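# Move the alphabetically first lettered box into the tote

## Task

Find the box in this office whose top letter is earliest in the alphabet and place it in the tote near the door, lying fully inside the tote with nothing sticking out past its rim. Every other box must remain on the desk it started on. The robot must not fall over or be left leaning, or the task fails. The result must stay in place by itself once the robot lets go; the robot holding it there does not count.

## Robot and tools

Robot: a Hello Robot Stretch 4 with a single arm. It has an omni-wheel base, a lift that rides up a mast, an arm that telescopes straight forward, a wrist with yaw, pitch and roll joints, and a two-finger gripper. It stands about 1.6 m tall, and no part of the base rim is more than 0.23 m from the base origin. A loose object may occasionally get nudged by something outside the robot's control.

Frames: the base frame sits on the floor below the base centre, with x ahead, y to the left and z up. hand_pose is reported in this frame. It marks a point between the open fingertips, and its printed value may be a little off. With all wrist joints at zero, the hand axes line up with the base axes. The odometry frame is the base frame as it was when the scene began.

execute_actions takes "actions" (a list holding exactly one action, or an empty list to just read state and images) and optional "cameras" (a list drawn from head_camera, head_left_camera, head_right_camera, wrist_camera, all; omitting it, null or ["all"] returns all of them, [] returns none). An action contains "base", "joints" or both, optionally with "pace" and "contact_limits". Alternatively it is {"end_of_arm": "enable_torque"} alone, which powers any wrist or gripper motor back on after it has shut itself off; the motor then holds where it is. All motions in one action begin together and may end at different times. One action runs for at most 15 s.

"base" holds exactly one relative move, measured from where the base last reported itself: translate_m (metres, forward positive, -2 to 2), strafe_m (metres sideways without turning, left positive, -2 to 2) or rotate_rad (radians on the spot, counter-clockwise seen from above positive, -3.2 to 3.2). "joints" is a single dictionary of absolute targets for the one arm, keyed by joint name: lift_m 0 to 1.2; arm_m 0 to 0.55 (extension forward); wrist_yaw_rad -1.134 to 4.276 (0 points ahead, positive turns left, 3.14 is folded back, and above 3.4 the arm may interfere); wrist_pitch_rad -1.117 to 4.259 (0 level, 1.57 points down); wrist_roll_rad -1.117 to 4.259 (0 keeps both fingers level, positive turns clockwise when viewed from behind the gripper); gripper_m -0.038 to 0.141 (fingertip gap in metres; negative values press the fingers together). A joint counts as done within ±0.004 for lift, arm and gripper, ±0.02 for yaw and roll, and ±0.05 for pitch. A joint target outside its range is clipped to the limit, run, and flagged in the result. An unknown key or any other invalid value rejects the whole call, and nothing moves. A joint or base you leave out of an action may still be driving toward its earlier target without the status showing it.

"pace" is "slow", "default", "fast" or "max". These give base speeds of 0.1, 0.3, 0.4 and 0.6 m/s and turning rates of 1, 2, 3 and 4 rad/s. When the lift is above 0.2 m these are reduced further, down to 0.3 m/s and 1 rad/s at 1.2 m. "contact_limits" accepts only arm_m, from 0 (gentlest) to 0.75 (firmest), with 0.5 as the default. It sets how much push the arm tolerates before halting.

wait {seconds: 0 to 10} commands nothing new and returns the same data as an empty execute_actions. zoom_image {camera, region [x0, y0, x1, y1]} crops the newest full image from that camera, measured in pixels from its top-left corner, with a crop no larger than 504 x 504. finished_scene {scene: its number} ends the scene permanently and reports success, so the box must already be resting in the tote on its own. If a result reports a stop, the remaining execute_actions, wait and finished_scene calls in that same reply are skipped.

Results: base_status and joint_status describe how each motion ended. "done" means the target was reached; for the base it means the wheels turned the full amount, even if they slipped. "off_target" means the part stopped short and may still be pushing. "contact_stop_at_<key>" means the part hit something; it drops its target, and the lift, arm or wheels go slack, so a loaded lift may sink and a slack base may drift. "limit_stop_at_tilt" means the robot leans more than 6 degrees; the lift, arm and wheels go slack and ignore commands until the lean eases. "limit_stop_at_own_body" means a self-collision guard fired; you can move away from the body, and this stop is likely with pitch below -0.2 combined with roll below -0.4 or above 4. "torque_fault" means a wrist or gripper motor went limp and needs enable_torque. on_its_own lists things you did not command; its "held at" gives the held target, not the actual position. joint_positions gives the joint readings. lidar_m gives 12 distances in metres, one per 30-degree sector: the 1st points straight ahead and the rest run counter-clockwise (4th left, 7th behind, 10th right). "-" means nothing was seen or something is closer than 0.25 m. Table tops register, but clear objects and thin legs may be missed. wrist_depth_mm is a 7x7 grid of depths from 100 to 2000 mm, with the robot's own body visible in it. base_odometry counts wheel rotation and has heading from -3.142 to 3.142. If turned_by_wheels and turned_by_imu differ by more than about 0.1 rad, the base likely slipped or struck something. base_tilt gives forward and right lean in degrees. motor_effort is a percentage of each motor's maximum, with the peak shown in brackets; a load held in a level gripper moves wrist_pitch effort away from 0. "pictures" names the cameras in the order of the returned images.

Gripping: command a gripper_m smaller than the object's width. Going further below the width squeezes harder and pulls the object in toward the wrist. The gripper reading and "done" do not prove you are holding anything; a firm grip shows up as a change in gripper effort. If the fingertips stick on a surface, raise the lift. To unfold the wrist at the start, send lift_m 0.4 together with wrist_yaw_rad 0.

Cameras: head_camera (420x560) looks forward and down from the mast top; turn the base to look elsewhere. head_left_camera and head_right_camera (420x672 fisheye) look more steeply down and show the base and arm. wrist_camera (616x392) looks along the fingers. Calibration intrinsics and poses are supplied, and they carry small errors.

Avoid: driving or turning with more than 1 kg held and arm_m above 0.2, especially at fast paces; steady hard pushes or pulls, particularly with the gripper high; torque faults; dropping the box, slamming it, or knocking over anything else.

Each tool is called as name([rows], argument=value, ...), one row to a line, values as JSON.

## Session

execute_actions(actions=[])

Scene clock: 0.00 s.
base_odometry: x=+0.000 y=+0.000 heading=+0.000 (m, m, rad; odometry frame)
turned_by_wheels: +0.000 (rad since the last result)
turned_by_imu: +0.000 (rad since the last result)
base_tilt: forward=-0.7 right=-0.5 (deg)
lidar_m: 1.54 1.06 1.02 0.96 1.06 1.38 1.36 0.99 0.71 0.67 0.72 1.65
base_status: not commanded
joint_positions: lift_m=+0.162 arm_m=+0.000 wrist_yaw_rad=+3.134 wrist_pitch_rad=+0.022 wrist_roll_rad=+0.006 gripper_m=+0.057
joint_status: not commanded
motor_effort: lift_m=+19 arm_m=+0 wrist_yaw_rad=-1 wrist_pitch_rad=-6 wrist_roll_rad=+3 gripper_m=+0 wheel_0=+1 wheel_1=+1 wheel_2=+0 (%)
hand_pose: x=-0.1168 y=+0.0896 z=+0.3337 quat_wxyz=(+0.004, -0.011, +0.003, +1.000) (m; base frame)
wrist_depth_mm: - 135 1464 - - 1576 1281 / - 120 194 - - 1708 1255 / - 133 196 - - 1863 1281 / 136 138 - - - 1863 1229 / 1118 1618 1756 - 1756 1661 1255 / 1025 1118 194 1025 198 1118 1118 / 723 741 788 - 788 741 788
pictures: head_camera, head_left_camera, head_right_camera, wrist_camera
Images, in order (width x height): head_camera 420x560, head_left_camera 420x672, head_right_camera 420x672, wrist_camera 616x392.

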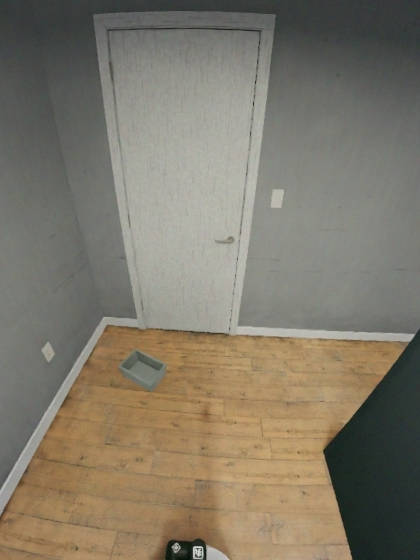

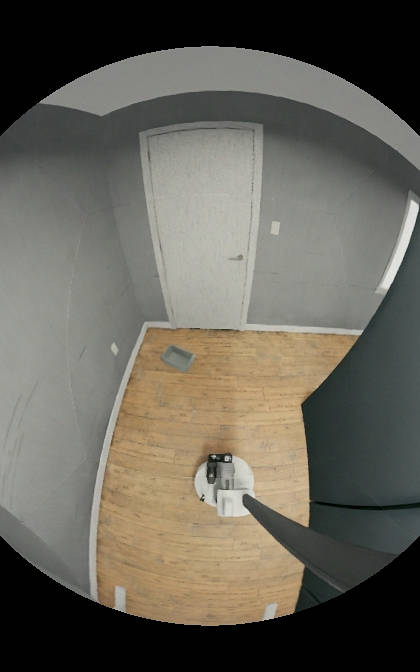

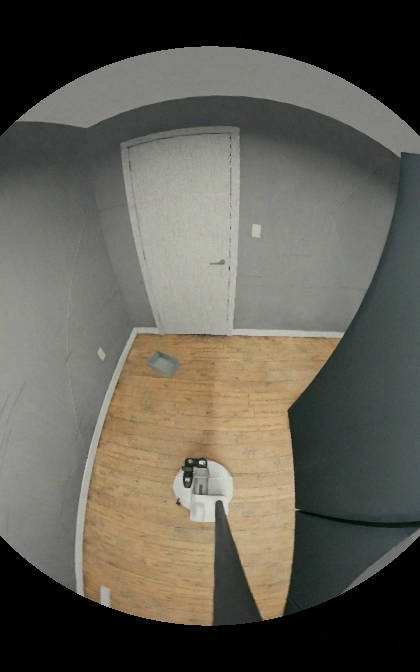

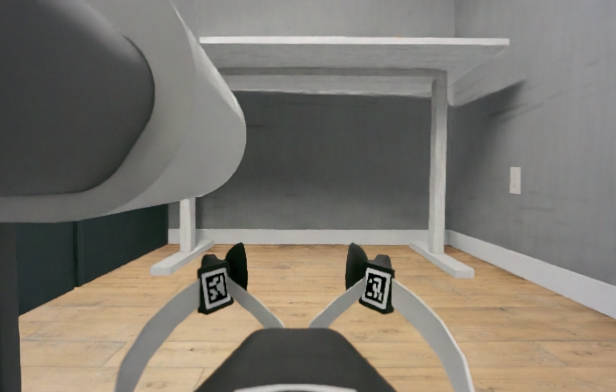

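execute_actions([
  {"base":{"rotate_rad":3.14},"pace":"fast"},
], cameras=["head_camera"])

zoom_image(camera="head_camera", region=[60,180,380,340])

execute_actions([
  {"base":{"translate_m":-1.05},"pace":"max"},
], cameras=[])

execute_actions([
  {"base":{"rotate_rad":1.57},"pace":"fast"},
], cameras=["head_camera","head_right_camera"])

Scene clock: 2.63 s.
base_odometry: x=+0.000 y=+0.000 heading=+3.140 (m, m, rad; odometry frame)
turned_by_wheels: +3.140 (rad since the last result)
turned_by_imu: +3.147 (rad since the last result)
base_tilt: forward=-0.7 right=-0.6 (deg)
lidar_m: 1.32 0.96 0.70 0.68 0.72 1.67 1.57 1.04 1.00 0.97 1.07 1.36
base_status: done
joint_positions: lift_m=+0.162 arm_m=+0.000 wrist_yaw_rad=+3.134 wrist_pitch_rad=+0.022 wrist_roll_rad=+0.006 gripper_m=+0.057
joint_status: not commanded
motor_effort: lift_m=+19(19) arm_m=+0(0) wrist_yaw_rad=-1(2) wrist_pitch_rad=-5(6) wrist_roll_rad=+2(2) gripper_m=-1(1) wheel_0=-1(10) wheel_1=-1(8) wheel_2=+0(12) (%)
hand_pose: x=-0.1168 y=+0.0897 z=+0.3337 quat_wxyz=(+0.004, -0.011, +0.003, +1.000) (m; base frame)
wrist_depth_mm: - 135 1661 1576 1661 1576 1661 / - 120 195 1661 1661 1661 1661 / - 133 196 1661 1708 1708 1708 / 136 138 1618 1661 1756 1661 1661 / 1464 1661 1661 1661 1661 1661 1661 / 1078 1098 194 1042 198 1138 1118 / 723 732 778 - 788 741 778
pictures: head_camera
Images, in order (width x height): head_camera 420x560.

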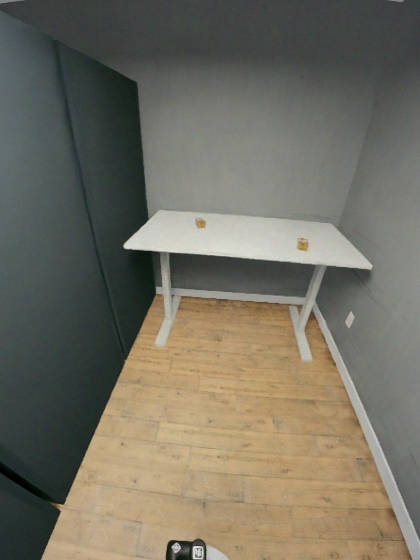

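Region (60, 180, 380, 340) of head_camera's 420x560 image, scaled by 1.575, with more detail than that image has.

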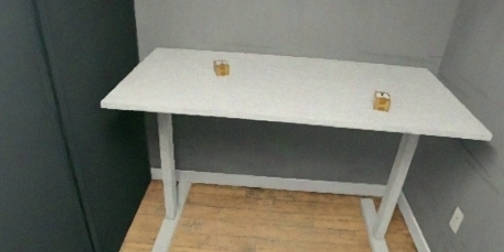

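Scene clock: 5.93 s.
base_odometry: x=+1.050 y=-0.002 heading=+3.139 (m, m, rad; odometry frame)
turned_by_wheels: +0.000 (rad since the last result)
turned_by_imu: +0.001 (rad since the last result)
base_tilt: forward=-0.7 right=-0.5 (deg)
lidar_m: 2.38 1.01 0.86 1.81 0.75 0.50 0.49 0.55 0.26 0.58 1.00 1.39
base_status: done
joint_positions: lift_m=+0.162 arm_m=+0.000 wrist_yaw_rad=+3.134 wrist_pitch_rad=+0.022 wrist_roll_rad=+0.006 gripper_m=+0.057
joint_status: not commanded
motor_effort: lift_m=+19(19) arm_m=+0(0) wrist_yaw_rad=-1(1) wrist_pitch_rad=-6(7) wrist_roll_rad=+1(1) gripper_m=-1(3) wheel_0=-1(9) wheel_1=-1(10) wheel_2=-3(16) (%)
hand_pose: x=-0.1168 y=+0.0897 z=+0.3337 quat_wxyz=(+0.004, -0.011, +0.003, +1.000) (m; base frame)
wrist_depth_mm: - 135 627 634 634 647 647 / - 120 195 640 634 654 647 / - 133 196 640 640 661 654 / 136 138 647 654 647 661 661 / 654 654 647 654 654 676 661 / 661 654 195 654 198 676 676 / 661 668 661 - 654 668 661
pictures: none
No camera images: the call's "cameras" was empty. Leave "cameras" out to get every camera's image.

Scene clock: 7.67 s.
base_odometry: x=+1.050 y=-0.002 heading=-1.574 (m, m, rad; odometry frame)
turned_by_wheels: +1.570 (rad since the last result)
turned_by_imu: +1.573 (rad since the last result)
base_tilt: forward=-0.6 right=-0.5 (deg)
lidar_m: 1.76 0.73 0.50 0.47 0.56 0.33 0.94 0.99 1.41 2.37 0.99 0.84
base_status: done
joint_positions: lift_m=+0.162 arm_m=+0.000 wrist_yaw_rad=+3.134 wrist_pitch_rad=+0.022 wrist_roll_rad=+0.006 gripper_m=+0.057
joint_status: not commanded
motor_effort: lift_m=+19(19) arm_m=+0(0) wrist_yaw_rad=-1(1) wrist_pitch_rad=-7(8) wrist_roll_rad=+0(1) gripper_m=-2(2) wheel_0=-3(5) wheel_1=-1(8) wheel_2=-1(11) (%)
hand_pose: x=-0.1168 y=+0.0897 z=+0.3337 quat_wxyz=(+0.004, -0.011, +0.003, +1.000) (m; base frame)
wrist_depth_mm: - 135 1042 1025 1008 1008 640 / - 120 194 1025 1042 1008 647 / - 133 197 1025 1042 1008 647 / 136 138 1060 1060 1042 1008 634 / 1042 1078 1078 1060 1060 1008 640 / 1060 1060 195 1042 197 960 640 / 732 732 778 - 788 732 640
pictures: head_camera, head_right_camera
Images, in order (width x height): head_camera 420x560, head_right_camera 420x672.

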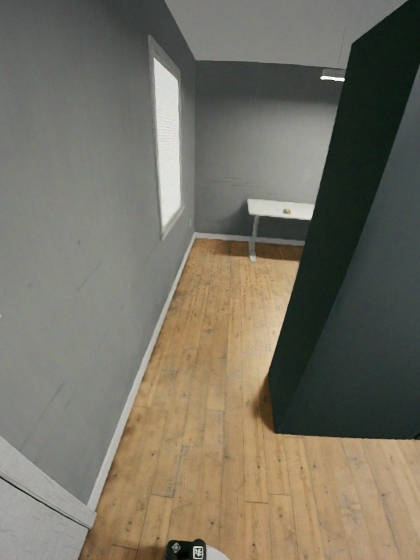

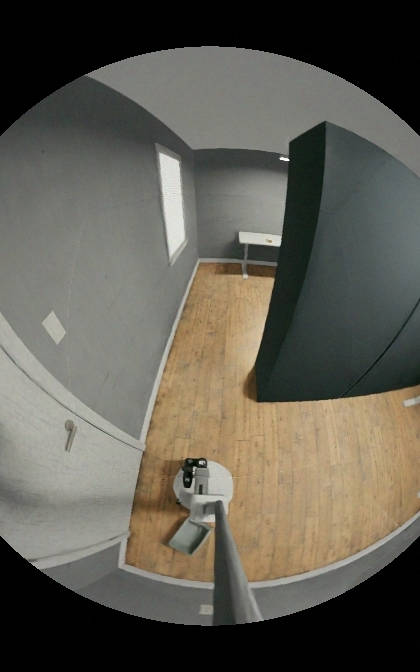

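execute_actions([
  {"base":{"translate_m":2},"pace":"max"},
], cameras=[])

execute_actions([
  {"base":{"rotate_rad":-0.9},"pace":"fast"},
], cameras=["head_camera","head_right_camera"])

Scene clock: 12.70 s.
base_odometry: x=+1.044 y=-2.002 heading=-1.574 (m, m, rad; odometry frame)
turned_by_wheels: +0.000 (rad since the last result)
turned_by_imu: -0.001 (rad since the last result)
base_tilt: forward=-0.7 right=-0.6 (deg)
lidar_m: 1.35 0.51 0.38 0.37 0.41 0.66 2.26 0.94 1.19 2.51 1.30 1.04
base_status: done
joint_positions: lift_m=+0.162 arm_m=+0.000 wrist_yaw_rad=+3.134 wrist_pitch_rad=+0.022 wrist_roll_rad=+0.006 gripper_m=+0.057
joint_status: not commanded
motor_effort: lift_m=+19(19) arm_m=+0(0) wrist_yaw_rad=-1(1) wrist_pitch_rad=-6(6) wrist_roll_rad=+2(1) gripper_m=-3(1) wheel_0=-2(8) wheel_1=-1(8) wheel_2=+2(15) (%)
hand_pose: x=-0.1168 y=+0.0897 z=+0.3337 quat_wxyz=(+0.004, -0.011, +0.003, +1.000) (m; base frame)
wrist_depth_mm: - 135 - - 1499 723 500 / - 120 195 - 1464 715 500 / - 133 196 - 1464 723 500 / 136 138 - - 1464 715 500 / 976 1255 1983 - 1255 723 500 / 904 1025 195 1042 198 707 500 / 723 732 778 - 788 627 496
pictures: none
No camera images: the call's "cameras" was empty. Leave "cameras" out to get every camera's image.

Scene clock: 14.07 s.
base_odometry: x=+1.044 y=-2.002 heading=-2.474 (m, m, rad; odometry frame)
turned_by_wheels: -0.900 (rad since the last result)
turned_by_imu: -0.902 (rad since the last result)
base_tilt: forward=-0.7 right=-0.5 (deg)
lidar_m: 1.19 1.05 0.96 0.45 0.35 0.35 0.45 0.77 1.19 0.91 1.44 2.51
base_status: done
joint_positions: lift_m=+0.162 arm_m=+0.000 wrist_yaw_rad=+3.134 wrist_pitch_rad=+0.022 wrist_roll_rad=+0.006 gripper_m=+0.057
joint_status: not commanded
motor_effort: lift_m=+19(19) arm_m=+0(0) wrist_yaw_rad=-1(1) wrist_pitch_rad=-6(6) wrist_roll_rad=+2(3) gripper_m=-1(4) wheel_0=-1(8) wheel_1=+0(10) wheel_2=+0(9) (%)
hand_pose: x=-0.1168 y=+0.0897 z=+0.3337 quat_wxyz=(+0.004, -0.011, +0.003, +1.000) (m; base frame)
wrist_depth_mm: - 135 668 569 473 415 368 / - 120 194 574 484 415 370 / - 133 196 580 488 421 375 / 136 138 676 585 488 418 377 / 1308 960 715 585 480 424 373 / 1098 931 194 574 198 427 377 / 723 732 732 - 484 410 377
pictures: head_camera, head_right_camera
Images, in order (width x height): head_camera 420x560, head_right_camera 420x672.

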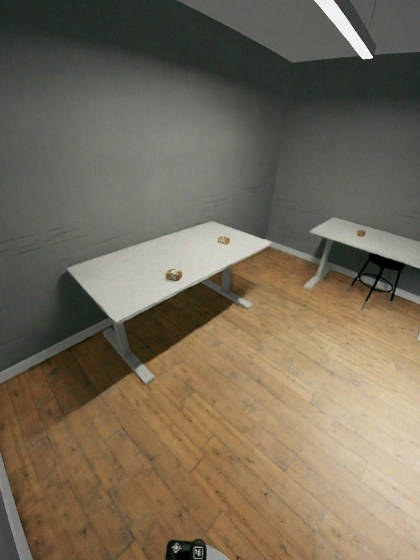

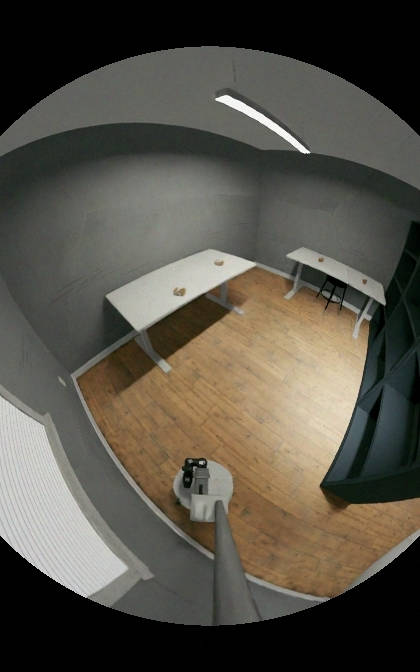

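zoom_image(camera="head_camera", region=[155,230,245,290])

execute_actions([
  {"base":{"rotate_rad":-0.55},"pace":"fast"},
], cameras=[])

execute_actions([
  {"base":{"translate_m":1.5},"pace":"max"},
], cameras=["head_camera","head_left_camera"])

Region (155, 230, 245, 290) of head_camera's 420x560 image, scaled by 5.600, with more detail than that image has.

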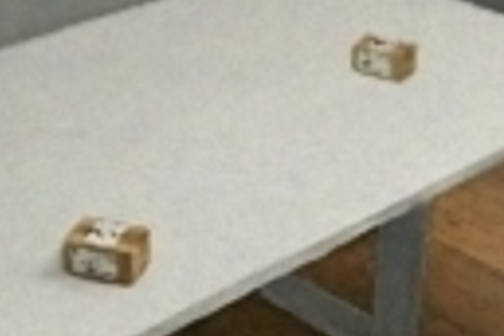

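Scene clock: 15.40 s.
base_odometry: x=+1.044 y=-2.002 heading=-3.024 (m, m, rad; odometry frame)
turned_by_wheels: -0.550 (rad since the last result)
turned_by_imu: -0.551 (rad since the last result)
base_tilt: forward=-0.7 right=-0.5 (deg)
lidar_m: 2.53 1.20 1.06 1.00 0.46 0.38 0.37 0.45 0.72 1.25 0.94 1.38
base_status: done
joint_positions: lift_m=+0.162 arm_m=+0.000 wrist_yaw_rad=+3.134 wrist_pitch_rad=+0.022 wrist_roll_rad=+0.006 gripper_m=+0.057
joint_status: not commanded
motor_effort: lift_m=+19(19) arm_m=+0(0) wrist_yaw_rad=-1(1) wrist_pitch_rad=-8(6) wrist_roll_rad=+2(2) gripper_m=-4(2) wheel_0=+0(7) wheel_1=-1(9) wheel_2=-1(9) (%)
hand_pose: x=-0.1168 y=+0.0897 z=+0.3337 quat_wxyz=(+0.004, -0.011, +0.003, +1.000) (m; base frame)
wrist_depth_mm: - 135 525 512 504 488 473 / - 120 195 521 500 488 477 / - 133 196 530 512 492 480 / 136 138 539 525 512 500 488 / 580 569 544 535 512 500 484 / 591 569 195 530 197 504 492 / 580 564 564 - 521 504 492
pictures: none
No camera images: the call's "cameras" was empty. Leave "cameras" out to get every camera's image.

Scene clock: 19.47 s.
base_odometry: x=-0.446 y=-2.178 heading=-3.024 (m, m, rad; odometry frame)
turned_by_wheels: +0.000 (rad since the last result)
turned_by_imu: -0.001 (rad since the last result)
base_tilt: forward=-0.6 right=-0.5 (deg)
lidar_m: 1.02 1.15 0.70 0.69 0.80 1.33 1.90 1.28 1.02 1.00 1.14 1.03
base_status: done
joint_positions: lift_m=+0.162 arm_m=+0.000 wrist_yaw_rad=+3.134 wrist_pitch_rad=+0.022 wrist_roll_rad=+0.006 gripper_m=+0.057
joint_status: not commanded
motor_effort: lift_m=+19(19) arm_m=+0(1) wrist_yaw_rad=-1(1) wrist_pitch_rad=-5(5) wrist_roll_rad=+1(1) gripper_m=-1(2) wheel_0=-1(9) wheel_1=-1(9) wheel_2=+2(15) (%)
hand_pose: x=-0.1168 y=+0.0897 z=+0.3337 quat_wxyz=(+0.004, -0.011, +0.003, +1.000) (m; base frame)
wrist_depth_mm: - 135 - 1983 1863 1863 1708 / - 120 194 - 1921 1863 1756 / - 133 196 - 1863 1863 1863 / 136 138 - - 1921 1921 1808 / 1921 1863 1921 - 1921 1808 1863 / 1078 1098 194 1025 197 1138 1118 / 723 732 768 - 788 741 788
pictures: head_camera, head_left_camera
Images, in order (width x height): head_camera 420x560, head_left_camera 420x672.

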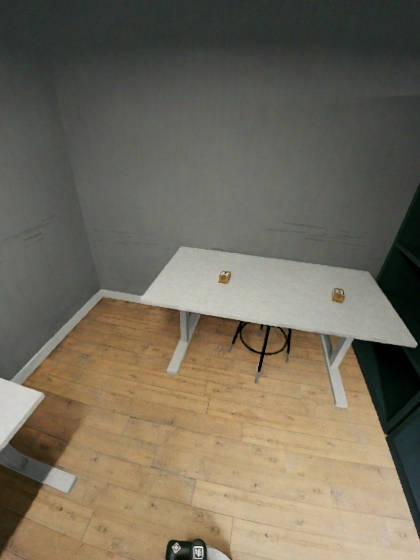

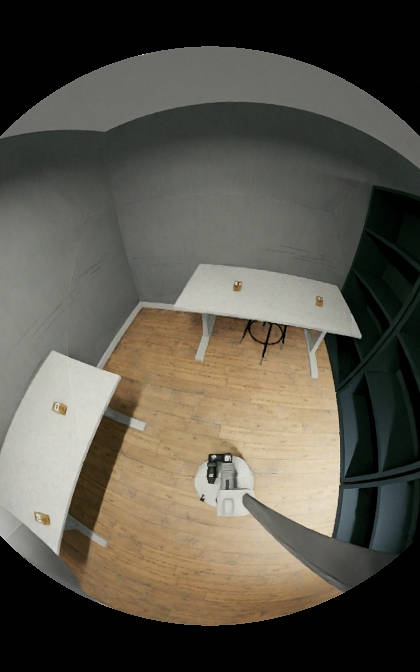

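Use wrist camera as a high scanner.

execute_actions([
  {"base":{"translate_m":0.35},"joints":{"lift_m":1.1,"arm_m":0.3,"wrist_yaw_rad":-0.5,"wrist_pitch_rad":0.8,"gripper_m":0.14},"pace":"max"},
], cameras=["wrist_camera"])

execute_actions([
  {"base":{"rotate_rad":2.0},"joints":{"arm_m":0.5,"wrist_yaw_rad":0.1},"pace":"max"},
], cameras=["wrist_camera","head_camera"])

Scene clock: 22.57 s.
base_odometry: x=-0.794 y=-2.219 heading=-3.024 (m, m, rad; odometry frame)
turned_by_wheels: +0.000 (rad since the last result)
turned_by_imu: +0.000 (rad since the last result)
base_tilt: forward=-0.7 right=-0.6 (deg)
lidar_m: 0.68 0.79 0.66 0.64 0.72 1.18 2.25 1.32 1.09 1.09 0.84 0.69
base_status: done
joint_positions: lift_m=+1.100 arm_m=+0.299 wrist_yaw_rad=-0.499 wrist_pitch_rad=+0.802 wrist_roll_rad=+0.006 gripper_m=+0.140
joint_status: all done
motor_effort: lift_m=+19(22) arm_m=+6(8) wrist_yaw_rad=-3(14) wrist_pitch_rad=-6(7) wrist_roll_rad=+1(2) gripper_m=+2(4) wheel_0=+0(10) wheel_1=+0(9) wheel_2=+2(14) (%)
hand_pose: x=+0.6041 y=-0.1728 z=+1.0709 quat_wxyz=(+0.892, +0.099, +0.378, -0.229) (m; base frame)
wrist_depth_mm: 809 866 946 1008 1138 1205 1308 / 904 946 991 1025 1042 1042 1397 / 842 842 854 854 878 854 891 / 723 715 732 750 750 759 759 / 634 640 647 654 654 661 699 / 569 549 559 569 574 1308 1281 / 517 517 521 - 1205 1205 1205
pictures: wrist_camera
camera_calibration (this result's frames):
wrist_camera: T_world_to_cam=[[-0.500926, -0.865257, 0.0200938, 0.126677], [-0.65085, 0.361292, -0.66773, 1.21599], [0.570498, -0.347561, -0.744132, 0.622308], [0, 0, 0, 1]] pos_world=[0.499856, -0.113428, 1.27249]
Images, in order (width x height): wrist_camera 616x392.

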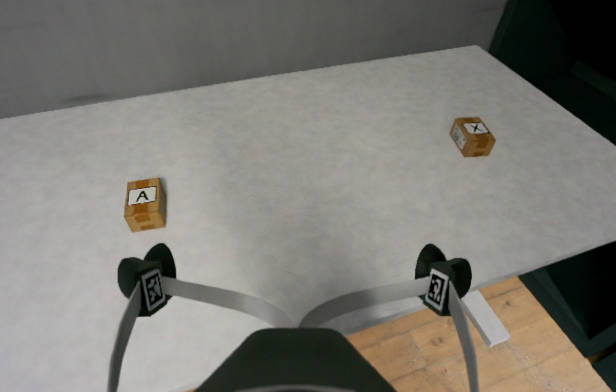

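Scene clock: 25.40 s.
base_odometry: x=-0.794 y=-2.219 heading=-1.024 (m, m, rad; odometry frame)
turned_by_wheels: +2.000 (rad since the last result)
turned_by_imu: +2.004 (rad since the last result)
base_tilt: forward=-0.7 right=-0.5 (deg)
lidar_m: 0.68 1.04 2.21 1.46 1.12 1.07 0.95 0.71 0.67 0.76 1.45 0.62
base_status: done
joint_positions: lift_m=+1.100 arm_m=+0.499 wrist_yaw_rad=+0.100 wrist_pitch_rad=+0.802 wrist_roll_rad=+0.006 gripper_m=+0.140
joint_status: all done
motor_effort: lift_m=+19(19) arm_m=+6(8) wrist_yaw_rad=-2(7) wrist_pitch_rad=-5(5) wrist_roll_rad=+1(2) gripper_m=+0(1) wheel_0=+0(7) wheel_1=-1(7) wheel_2=-2(8) (%)
hand_pose: x=+0.8783 y=-0.0669 z=+1.0709 quat_wxyz=(+0.920, -0.017, +0.390, +0.045) (m; base frame)
wrist_depth_mm: 1499 1661 1205 1008 842 732 640 / 1576 1008 1025 1008 917 798 691 / 831 831 842 866 854 842 759 / 741 715 741 741 750 759 759 / 1366 647 654 661 661 654 668 / 1308 549 554 574 559 580 591 / 1160 1138 521 - 525 508 530
pictures: head_camera, wrist_camera
camera_calibration (this result's frames):
wrist_camera: T_world_to_cam=[[0.0747164, -0.997002, 0.0200877, -0.158716], [-0.741026, -0.0689906, -0.667922, 1.4069], [0.667306, 0.0350193, -0.74396, 0.443094], [0, 0, 0, 1]] pos_world=[0.758731, -0.0766939, 1.27253]
Images, in order (width x height): head_camera 420x560, wrist_camera 616x392.

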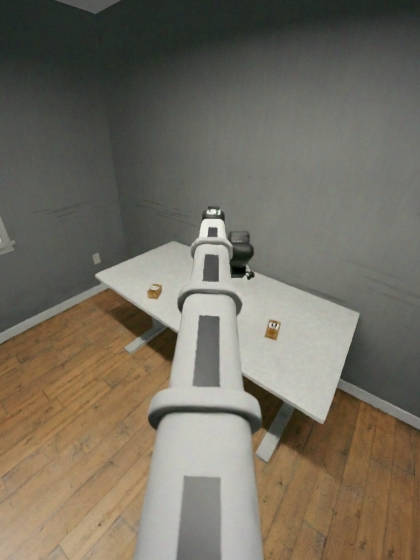

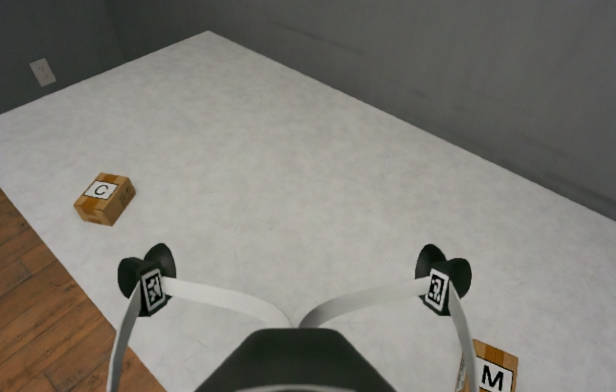

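execute_actions([
  {"base":{"rotate_rad":-2.0},"joints":{"wrist_yaw_rad":0,"lift_m":0.86},"pace":"max"},
], cameras=[])

execute_actions([
  {"base":{"translate_m":0.1},"joints":{"lift_m":0.8}},
], cameras=["wrist_camera","head_right_camera"])

Scene clock: 28.53 s.
base_odometry: x=-0.794 y=-2.219 heading=-3.024 (m, m, rad; odometry frame)
turned_by_wheels: -2.000 (rad since the last result)
turned_by_imu: -2.004 (rad since the last result)
base_tilt: forward=-0.7 right=-0.6 (deg)
lidar_m: 0.67 0.76 0.65 0.62 0.71 1.18 2.25 1.34 1.11 1.07 0.82 0.67
base_status: done
joint_positions: lift_m=+0.860 arm_m=+0.499 wrist_yaw_rad=+0.000 wrist_pitch_rad=+0.802 wrist_roll_rad=+0.006 gripper_m=+0.140
joint_status: all done
motor_effort: lift_m=+19(19) arm_m=+5(6) wrist_yaw_rad=-2(8) wrist_pitch_rad=-4(4) wrist_roll_rad=+0(2) gripper_m=+1(1) wheel_0=+2(10) wheel_1=+1(7) wheel_2=+1(8) (%)
hand_pose: x=+0.8707 y=-0.0874 z=+0.8309 quat_wxyz=(+0.921, +0.003, +0.390, -0.001) (m; base frame)
wrist_depth_mm: 809 707 715 699 691 676 661 / 603 569 574 580 585 597 609 / 480 480 488 488 496 496 508 / 415 418 421 377 427 430 433 / 366 364 370 373 375 377 379 / 325 315 317 325 319 329 336 / 294 296 297 - 301 303 303
pictures: none
No camera images: the call's "cameras" was empty. Leave "cameras" out to get every camera's image.

Scene clock: 30.07 s.
base_odometry: x=-0.893 y=-2.231 heading=-3.024 (m, m, rad; odometry frame)
turned_by_wheels: +0.000 (rad since the last result)
turned_by_imu: +0.000 (rad since the last result)
base_tilt: forward=-0.7 right=-0.5 (deg)
lidar_m: 0.58 0.65 1.45 0.61 0.69 1.14 2.35 1.38 1.11 1.09 0.71 0.57
base_status: done
joint_positions: lift_m=+0.800 arm_m=+0.499 wrist_yaw_rad=+0.000 wrist_pitch_rad=+0.802 wrist_roll_rad=+0.006 gripper_m=+0.140
joint_status: all done
motor_effort: lift_m=+16(17) arm_m=+5(5) wrist_yaw_rad=-3(2) wrist_pitch_rad=-1(4) wrist_roll_rad=+2(1) gripper_m=-1(0) wheel_0=+0(7) wheel_1=+1(6) wheel_2=-1(9) (%)
hand_pose: x=+0.8707 y=-0.0874 z=+0.7711 quat_wxyz=(+0.921, +0.003, +0.390, -0.001) (m; base frame)
wrist_depth_mm: 683 574 580 591 585 580 569 / 462 466 469 477 480 484 492 / 387 392 394 397 399 404 407 / 332 340 340 274 343 349 351 / 294 296 293 256 304 304 307 / 263 254 257 264 258 266 272 / 237 238 240 - 244 244 245
pictures: head_right_camera, wrist_camera
camera_calibration (this result's frames):
wrist_camera: T_world_to_cam=[[-0.0249884, -0.999486, 0.0200888, -0.0858981], [-0.744229, 0.00518238, -0.667904, 1.20881], [0.667457, -0.0316405, -0.743976, 0.219919], [0, 0, 0, 1]] pos_world=[0.750701, -0.0851601, 0.972712]
Images, in order (width x height): head_right_camera 420x672, wrist_camera 616x392.

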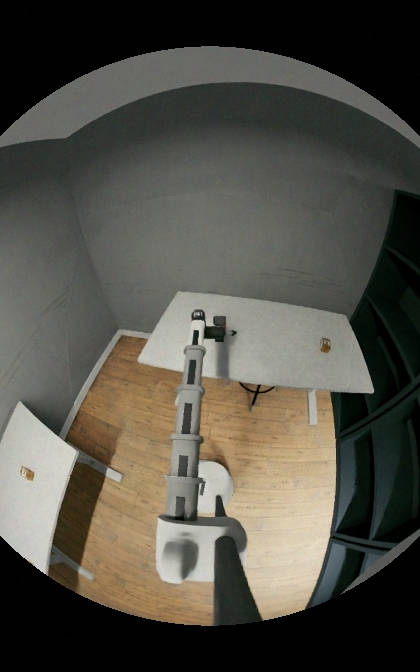

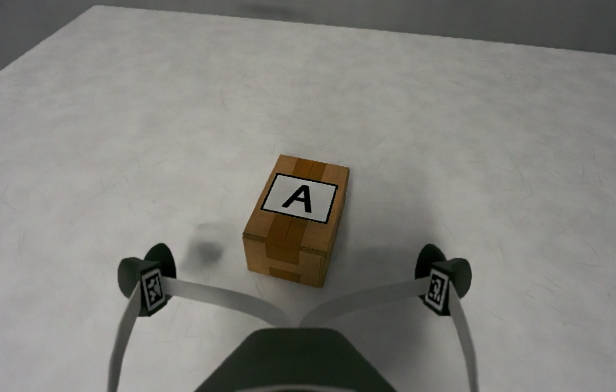

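execute_actions([
  {"joints":{"lift_m":0.77,"arm_m":0.55}},
], cameras=["wrist_camera"])

execute_actions([
  {"joints":{"gripper_m":0.02}},
], cameras=[])

execute_actions([
  {"joints":{"lift_m":0.85}},
], cameras=["wrist_camera"])

Scene clock: 31.40 s.
base_odometry: x=-0.893 y=-2.231 heading=-3.024 (m, m, rad; odometry frame)
turned_by_wheels: +0.000 (rad since the last result)
turned_by_imu: +0.000 (rad since the last result)
base_tilt: forward=-0.7 right=-0.6 (deg)
lidar_m: 0.57 0.68 1.44 0.62 0.70 1.17 2.35 1.37 1.11 1.09 0.72 0.58
base_status: not commanded
joint_positions: lift_m=+0.770 arm_m=+0.549 wrist_yaw_rad=+0.000 wrist_pitch_rad=+0.802 wrist_roll_rad=+0.006 gripper_m=+0.140
joint_status: all done
motor_effort: lift_m=+17(17) arm_m=+7(8) wrist_yaw_rad=-2(2) wrist_pitch_rad=-4(5) wrist_roll_rad=+1(1) gripper_m=+2(1) wheel_0=+0(1) wheel_1=+1(1) wheel_2=-1(1) (%)
hand_pose: x=+0.9203 y=-0.0874 z=+0.7411 quat_wxyz=(+0.921, +0.003, +0.390, -0.001) (m; base frame)
wrist_depth_mm: 508 508 512 517 530 525 517 / 404 410 415 418 421 427 433 / 342 345 347 349 355 355 359 / 297 297 300 236 304 307 307 / 259 262 259 208 267 270 272 / 232 225 225 191 229 235 241 / 210 210 212 - 215 216 216
pictures: wrist_camera
camera_calibration (this result's frames):
wrist_camera: T_world_to_cam=[[-0.0251213, -0.999483, 0.0200899, -0.0839593], [-0.744258, 0.00528195, -0.667872, 1.22574], [0.66742, -0.0317299, -0.744005, 0.164491], [0, 0, 0, 1]] pos_world=[0.800375, -0.0851709, 0.942708]
Images, in order (width x height): wrist_camera 616x392.

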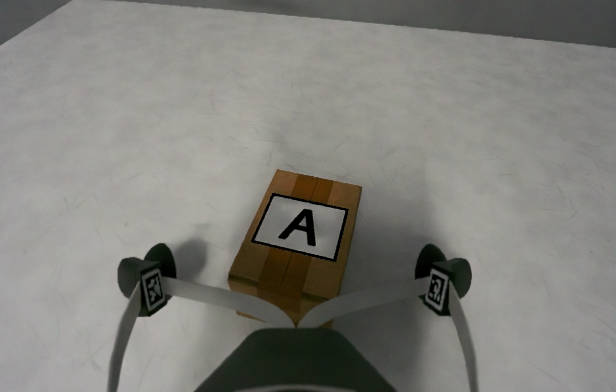

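Scene clock: 33.57 s.
base_odometry: x=-0.893 y=-2.231 heading=-3.024 (m, m, rad; odometry frame)
turned_by_wheels: +0.000 (rad since the last result)
turned_by_imu: +0.000 (rad since the last result)
base_tilt: forward=-0.7 right=-0.5 (deg)
lidar_m: 0.59 0.67 1.45 0.61 0.68 1.15 2.34 1.36 1.10 1.09 0.71 0.58
base_status: not commanded
joint_positions: lift_m=+0.770 arm_m=+0.549 wrist_yaw_rad=+0.000 wrist_pitch_rad=+0.802 wrist_roll_rad=+0.006 gripper_m=+0.020
joint_status: all done
motor_effort: lift_m=+17(16) arm_m=+7(7) wrist_yaw_rad=-2(2) wrist_pitch_rad=-7(7) wrist_roll_rad=+2(1) gripper_m=-18(19) wheel_0=+1(0) wheel_1=+1(1) wheel_2=+0(0) (%)
hand_pose: x=+0.9202 y=-0.0874 z=+0.7410 quat_wxyz=(+0.921, +0.003, +0.390, -0.001) (m; base frame)
wrist_depth_mm: 504 504 512 521 521 525 521 / 404 410 413 418 424 427 433 / 342 345 349 351 353 355 359 / 296 297 300 227 304 307 309 / 260 262 257 196 267 268 271 / 232 225 183 181 195 240 241 / 210 207 212 - 215 211 216
pictures: none
No camera images: the call's "cameras" was empty. Leave "cameras" out to get every camera's image.

Scene clock: 34.87 s.
base_odometry: x=-0.893 y=-2.231 heading=-3.024 (m, m, rad; odometry frame)
turned_by_wheels: +0.000 (rad since the last result)
turned_by_imu: +0.000 (rad since the last result)
base_tilt: forward=-0.6 right=-0.5 (deg)
lidar_m: 0.58 0.66 1.44 0.61 0.71 1.13 2.35 1.38 1.11 1.10 0.73 0.59
base_status: not commanded
joint_positions: lift_m=+0.850 arm_m=+0.549 wrist_yaw_rad=+0.000 wrist_pitch_rad=+0.802 wrist_roll_rad=+0.006 gripper_m=+0.020
joint_status: all done
motor_effort: lift_m=+21(22) arm_m=+7(7) wrist_yaw_rad=-2(2) wrist_pitch_rad=-8(6) wrist_roll_rad=+1(2) gripper_m=-16(18) wheel_0=+1(1) wheel_1=+1(1) wheel_2=-1(0) (%)
hand_pose: x=+0.9202 y=-0.0874 z=+0.8206 quat_wxyz=(+0.921, +0.003, +0.391, -0.001) (m; base frame)
wrist_depth_mm: 661 627 609 585 564 549 530 / 707 554 559 564 569 585 574 / 466 469 466 473 480 480 492 / 399 402 407 226 413 415 418 / 349 353 347 197 359 364 366 / 314 303 184 181 194 324 325 / 283 282 287 - 290 286 293
pictures: wrist_camera
camera_calibration (this result's frames):
wrist_camera: T_world_to_cam=[[-0.0251043, -0.999483, 0.0201108, -0.0855928], [-0.744808, 0.00528148, -0.667258, 1.2787], [0.666807, -0.0317297, -0.744555, 0.224744], [0, 0, 0, 1]] pos_world=[0.800374, -0.0851709, 1.02228]
Images, in order (width x height): wrist_camera 616x392.

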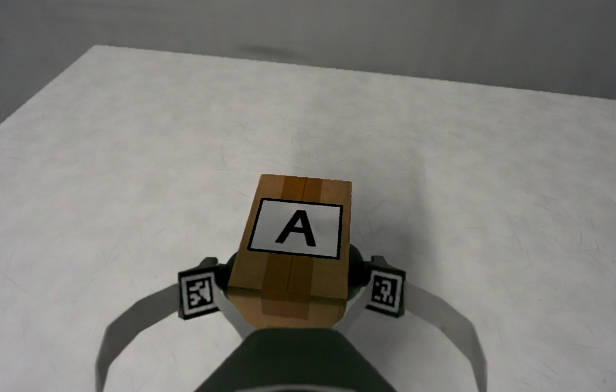

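execute_actions([
  {"base":{"translate_m":-1.95},"joints":{"arm_m":0},"pace":"fast"},
], cameras=[])

execute_actions([
  {"base":{"rotate_rad":-1.69},"joints":{"lift_m":0.4}},
], cameras=[])

execute_actions([
  {"base":{"translate_m":1.7},"pace":"max"},
])

Scene clock: 41.37 s.
base_odometry: x=+1.044 y=-2.003 heading=-3.024 (m, m, rad; odometry frame)
turned_by_wheels: +0.000 (rad since the last result)
turned_by_imu: +0.003 (rad since the last result)
base_tilt: forward=-0.7 right=-0.5 (deg)
lidar_m: 2.51 1.19 1.06 1.03 0.46 0.39 0.38 0.44 0.74 1.25 0.93 1.37
base_status: done
joint_positions: lift_m=+0.850 arm_m=+0.001 wrist_yaw_rad=+0.000 wrist_pitch_rad=+0.803 wrist_roll_rad=+0.006 gripper_m=+0.020
joint_status: all done
motor_effort: lift_m=+20(21) arm_m=-6(8) wrist_yaw_rad=-1(2) wrist_pitch_rad=-8(8) wrist_roll_rad=+1(2) gripper_m=-18(18) wheel_0=-1(6) wheel_1=-2(7) wheel_2=-2(12) (%)
hand_pose: x=+0.3724 y=-0.0875 z=+0.8205 quat_wxyz=(+0.920, +0.003, +0.391, -0.001) (m; base frame)
wrist_depth_mm: 1921 - - - - - 1756 / 1808 1808 1863 1863 1921 1863 1661 / 1499 1537 1576 1576 1618 1618 1281 / 1336 1336 1366 227 1397 1397 1308 / 1160 1182 1182 197 1205 1205 1160 / 1060 1025 183 181 195 1098 1060 / 946 946 960 - 960 960 976
pictures: none
No camera images: the call's "cameras" was empty. Leave "cameras" out to get every camera's image.

Scene clock: 44.13 s.
base_odometry: x=+1.044 y=-2.003 heading=+1.569 (m, m, rad; odometry frame)
turned_by_wheels: -1.690 (rad since the last result)
turned_by_imu: -1.693 (rad since the last result)
base_tilt: forward=-0.7 right=-0.5 (deg)
lidar_m: 1.79 0.93 1.14 2.50 1.34 1.07 1.43 0.53 0.38 0.37 0.39 0.63
base_status: done
joint_positions: lift_m=+0.400 arm_m=+0.001 wrist_yaw_rad=+0.000 wrist_pitch_rad=+0.803 wrist_roll_rad=+0.006 gripper_m=+0.020
joint_status: all done
motor_effort: lift_m=+17(21) arm_m=-6(6) wrist_yaw_rad=-2(1) wrist_pitch_rad=-8(7) wrist_roll_rad=+1(1) gripper_m=-18(19) wheel_0=+1(4) wheel_1=+2(10) wheel_2=+2(7) (%)
hand_pose: x=+0.3725 y=-0.0874 z=+0.3709 quat_wxyz=(+0.921, +0.003, +0.391, -0.001) (m; base frame)
wrist_depth_mm: 820 1281 1308 1308 1229 732 504 / 831 1025 1060 1060 1078 723 508 / 820 891 891 904 904 723 508 / 759 759 759 227 778 691 504 / 661 668 661 196 691 654 504 / 597 574 183 181 195 597 496 / 535 530 544 - 549 539 477
pictures: none
No camera images: the call's "cameras" was empty. Leave "cameras" out to get every camera's image.

Scene clock: 48.77 s.
base_odometry: x=+1.046 y=-0.303 heading=+1.569 (m, m, rad; odometry frame)
turned_by_wheels: +0.000 (rad since the last result)
turned_by_imu: -0.001 (rad since the last result)
base_tilt: forward=-0.7 right=-0.5 (deg)
lidar_m: 0.56 1.31 1.84 1.59 0.65 0.68 1.63 0.68 0.46 0.44 0.45 0.71
base_status: done
joint_positions: lift_m=+0.400 arm_m=+0.001 wrist_yaw_rad=+0.000 wrist_pitch_rad=+0.803 wrist_roll_rad=+0.006 gripper_m=+0.020
joint_status: not commanded
motor_effort: lift_m=+19(19) arm_m=-6(6) wrist_yaw_rad=-2(2) wrist_pitch_rad=-7(6) wrist_roll_rad=+2(1) gripper_m=-18(19) wheel_0=+0(8) wheel_1=+0(8) wheel_2=+0(15) (%)
hand_pose: x=+0.3725 y=-0.0874 z=+0.3707 quat_wxyz=(+0.921, +0.003, +0.391, -0.001) (m; base frame)
wrist_depth_mm: 991 991 991 976 976 866 574 / 1042 1025 1060 1042 1042 866 574 / 854 878 831 809 904 798 569 / 750 759 723 227 768 750 569 / 668 676 549 196 691 683 559 / 597 569 184 181 196 615 559 / 535 525 539 - 554 539 535
pictures: head_camera, head_left_camera, head_right_camera, wrist_camera
camera_calibration (this result's frames):
wrist_camera: T_world_to_cam=[[-0.0252188, -0.99948, 0.0201165, -0.0902784], [-0.744892, 0.00536707, -0.667163, 0.570603], [0.666708, -0.0318097, -0.74464, 0.255065], [0, 0, 0, 1]] pos_world=[0.252707, -0.0851803, 0.572433]
Images, in order (width x height): head_camera 420x560, head_left_camera 420x672, head_right_camera 420x672, wrist_camera 616x392.

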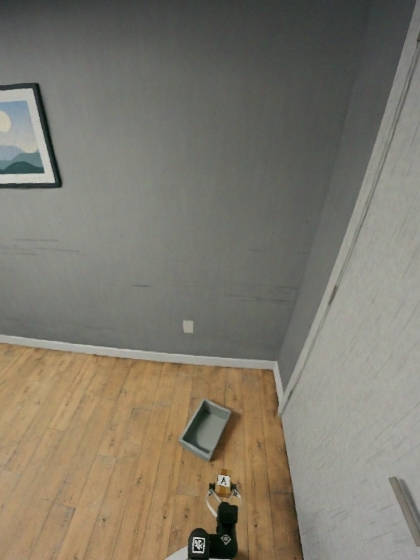

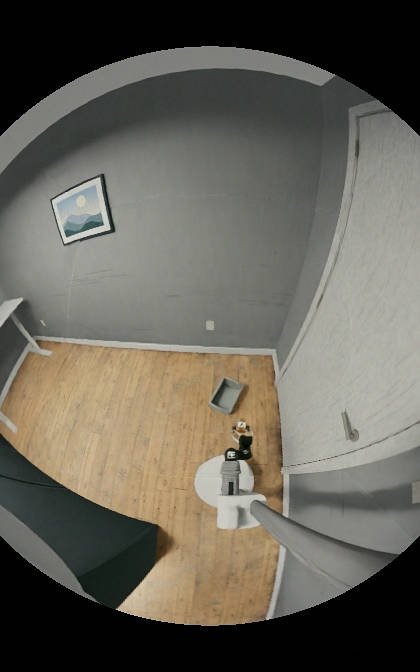

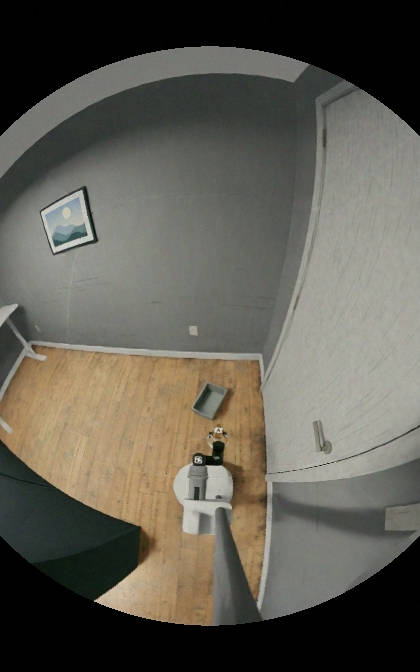

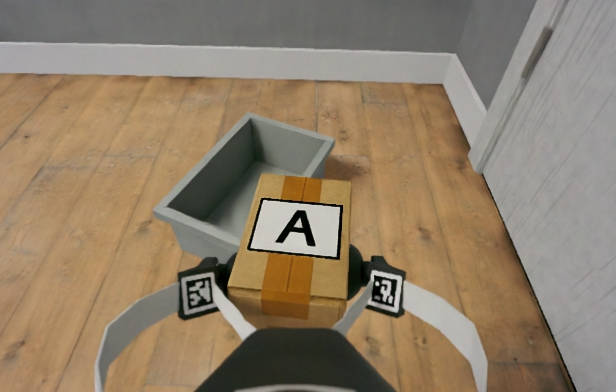

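execute_actions([
  {"base":{"strafe_m":0.15},"joints":{"arm_m":0.46,"wrist_yaw_rad":-0.5,"lift_m":0.25}},
], cameras=["wrist_camera","head_camera"])

Scene clock: 51.53 s.
base_odometry: x=+0.896 y=-0.302 heading=+1.569 (m, m, rad; odometry frame)
turned_by_wheels: +0.000 (rad since the last result)
turned_by_imu: +0.001 (rad since the last result)
base_tilt: forward=-0.6 right=-0.5 (deg)
lidar_m: 0.59 1.30 1.87 1.55 0.62 0.52 2.30 0.87 0.66 0.59 0.60 0.59
base_status: done
joint_positions: lift_m=+0.250 arm_m=+0.459 wrist_yaw_rad=-0.500 wrist_pitch_rad=+0.803 wrist_roll_rad=+0.006 gripper_m=+0.020
joint_status: all done
motor_effort: lift_m=+17(18) arm_m=+7(8) wrist_yaw_rad=-2(8) wrist_pitch_rad=-7(6) wrist_roll_rad=+2(1) gripper_m=-18(19) wheel_0=-1(8) wheel_1=-1(9) wheel_2=-1(1) (%)
hand_pose: x=+0.7638 y=-0.1728 z=+0.2209 quat_wxyz=(+0.892, +0.099, +0.378, -0.229) (m; base frame)
wrist_depth_mm: 488 539 597 676 741 609 496 / 530 591 661 732 768 634 500 / 574 627 647 654 668 647 535 / 554 564 559 226 574 580 549 / 488 492 347 196 402 508 512 / 436 424 183 181 194 452 452 / 397 394 293 - 325 399 410
pictures: head_camera, wrist_camera
camera_calibration (this result's frames):
wrist_camera: T_world_to_cam=[[-0.501189, -0.865104, 0.0201166, 0.224002], [-0.651171, 0.361735, -0.667176, 0.75258], [0.5699, -0.347481, -0.744628, -0.100686], [0, 0, 0, 1]] pos_world=[0.659707, -0.113436, 0.422623]
Images, in order (width x height): head_camera 420x560, wrist_camera 616x392.

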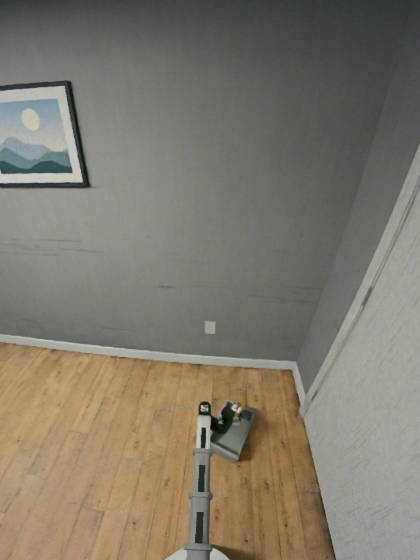

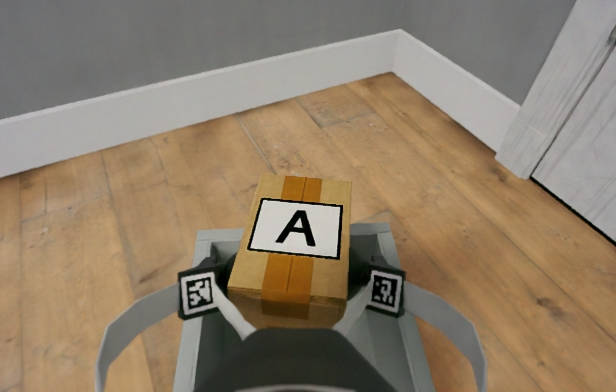

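execute_actions([
  {"joints":{"lift_m":0.075}},
], cameras=["wrist_camera"])

execute_actions([
  {"joints":{"gripper_m":0.085}},
], cameras=[])

execute_actions([
  {"joints":{"lift_m":0.3,"wrist_pitch_rad":1.0}},
], cameras=["wrist_camera"])

finished_scene(scene=1)

Scene clock: 53.63 s.
base_odometry: x=+0.896 y=-0.302 heading=+1.569 (m, m, rad; odometry frame)
turned_by_wheels: +0.000 (rad since the last result)
turned_by_imu: +0.000 (rad since the last result)
base_tilt: forward=-0.6 right=-0.5 (deg)
lidar_m: 0.86 1.30 1.86 1.58 0.62 0.55 2.28 0.88 0.65 0.59 0.59 0.58
base_status: not commanded
joint_positions: lift_m=+0.075 arm_m=+0.459 wrist_yaw_rad=-0.500 wrist_pitch_rad=+0.803 wrist_roll_rad=+0.006 gripper_m=+0.020
joint_status: all done
motor_effort: lift_m=+17(17) arm_m=+7(7) wrist_yaw_rad=-2(2) wrist_pitch_rad=-6(8) wrist_roll_rad=+0(1) gripper_m=-17(18) wheel_0=-1(2) wheel_1=-1(1) wheel_2=-1(1) (%)
hand_pose: x=+0.7638 y=-0.1728 z=+0.0459 quat_wxyz=(+0.892, +0.099, +0.378, -0.229) (m; base frame)
wrist_depth_mm: 477 521 554 580 580 564 484 / 452 452 249 253 254 477 477 / 379 216 271 278 274 384 399 / 329 192 304 227 307 188 343 / 287 174 259 196 258 176 300 / 247 156 183 181 194 167 143 / 125 168 232 - 236 167 138
pictures: wrist_camera
camera_calibration (this result's frames):
wrist_camera: T_world_to_cam=[[-0.501189, -0.865104, 0.0201166, 0.227525], [-0.651171, 0.361735, -0.667176, 0.635816], [0.5699, -0.347481, -0.744628, -0.231009], [0, 0, 0, 1]] pos_world=[0.659709, -0.113436, 0.247608]
Images, in order (width x height): wrist_camera 616x392.

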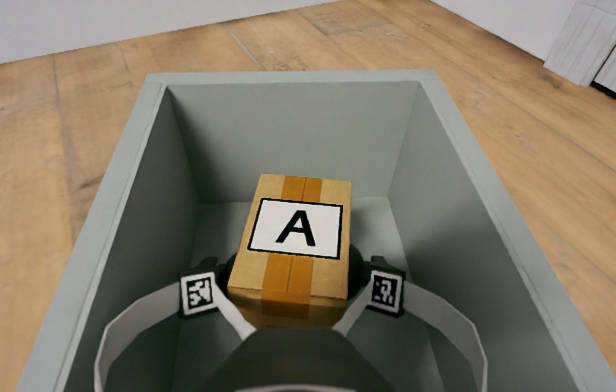

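Scene clock: 55.10 s.
base_odometry: x=+0.896 y=-0.302 heading=+1.569 (m, m, rad; odometry frame)
turned_by_wheels: +0.000 (rad since the last result)
turned_by_imu: +0.000 (rad since the last result)
base_tilt: forward=-0.7 right=-0.5 (deg)
lidar_m: 0.82 1.31 1.87 1.58 0.64 0.55 2.30 0.88 0.65 0.59 0.60 0.56
base_status: not commanded
joint_positions: lift_m=+0.075 arm_m=+0.459 wrist_yaw_rad=-0.500 wrist_pitch_rad=+0.802 wrist_roll_rad=+0.006 gripper_m=+0.085
joint_status: all done
motor_effort: lift_m=+17(17) arm_m=+7(7) wrist_yaw_rad=-1(2) wrist_pitch_rad=-6(6) wrist_roll_rad=+1(1) gripper_m=-2(18) wheel_0=-1(1) wheel_1=-1(1) wheel_2=-1(1) (%)
hand_pose: x=+0.7638 y=-0.1728 z=+0.0459 quat_wxyz=(+0.892, +0.099, +0.378, -0.229) (m; base frame)
wrist_depth_mm: 477 517 559 569 585 569 484 / 449 452 249 252 255 480 473 / 382 238 270 279 274 387 402 / 329 192 309 306 309 189 345 / 290 174 283 232 259 176 301 / 247 158 212 208 236 177 143 / 125 151 234 - 236 158 138
pictures: none
No camera images: the call's "cameras" was empty. Leave "cameras" out to get every camera's image.

Scene clock: 57.10 s.
base_odometry: x=+0.896 y=-0.302 heading=+1.569 (m, m, rad; odometry frame)
turned_by_wheels: +0.000 (rad since the last result)
turned_by_imu: +0.000 (rad since the last result)
base_tilt: forward=-0.7 right=-0.5 (deg)
lidar_m: 0.59 1.30 1.86 1.57 0.62 0.55 2.29 0.88 0.64 0.59 0.59 0.59
base_status: not commanded
joint_positions: lift_m=+0.300 arm_m=+0.459 wrist_yaw_rad=-0.500 wrist_pitch_rad=+1.001 wrist_roll_rad=+0.006 gripper_m=+0.085
joint_status: all done
motor_effort: lift_m=+21(22) arm_m=+7(7) wrist_yaw_rad=-2(2) wrist_pitch_rad=-1(4) wrist_roll_rad=+2(1) gripper_m=+0(2) wheel_0=-1(1) wheel_1=-1(1) wheel_2=-1(1) (%)
hand_pose: x=+0.7244 y=-0.1513 z=+0.2351 quat_wxyz=(+0.850, +0.121, +0.464, -0.218) (m; base frame)
wrist_depth_mm: 535 585 647 715 732 621 496 / 585 615 647 640 654 634 539 / 569 574 574 585 591 603 569 / 517 525 418 427 517 539 544 / 477 480 469 473 473 492 500 / 439 442 320 397 325 455 459 / 407 407 314 - 345 415 427
pictures: wrist_camera
camera_calibration (this result's frames):
wrist_camera: T_world_to_cam=[[-0.497413, -0.867162, 0.0247113, 0.218441], [-0.753729, 0.417893, -0.507206, 0.773845], [0.429503, -0.270916, -0.861471, 0.0805544], [0, 0, 0, 1]] pos_world=[0.657327, -0.112137, 0.456496]
Images, in order (width x height): wrist_camera 616x392.

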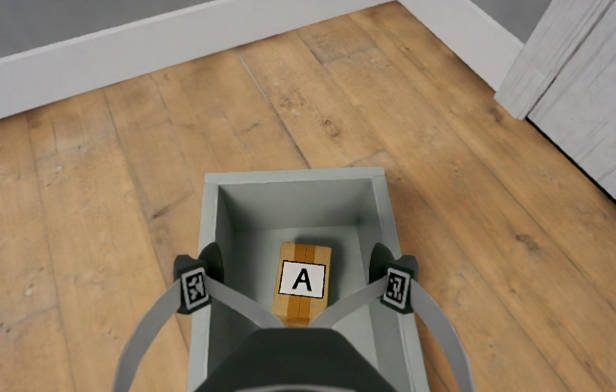

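The scene is finished: the task was done.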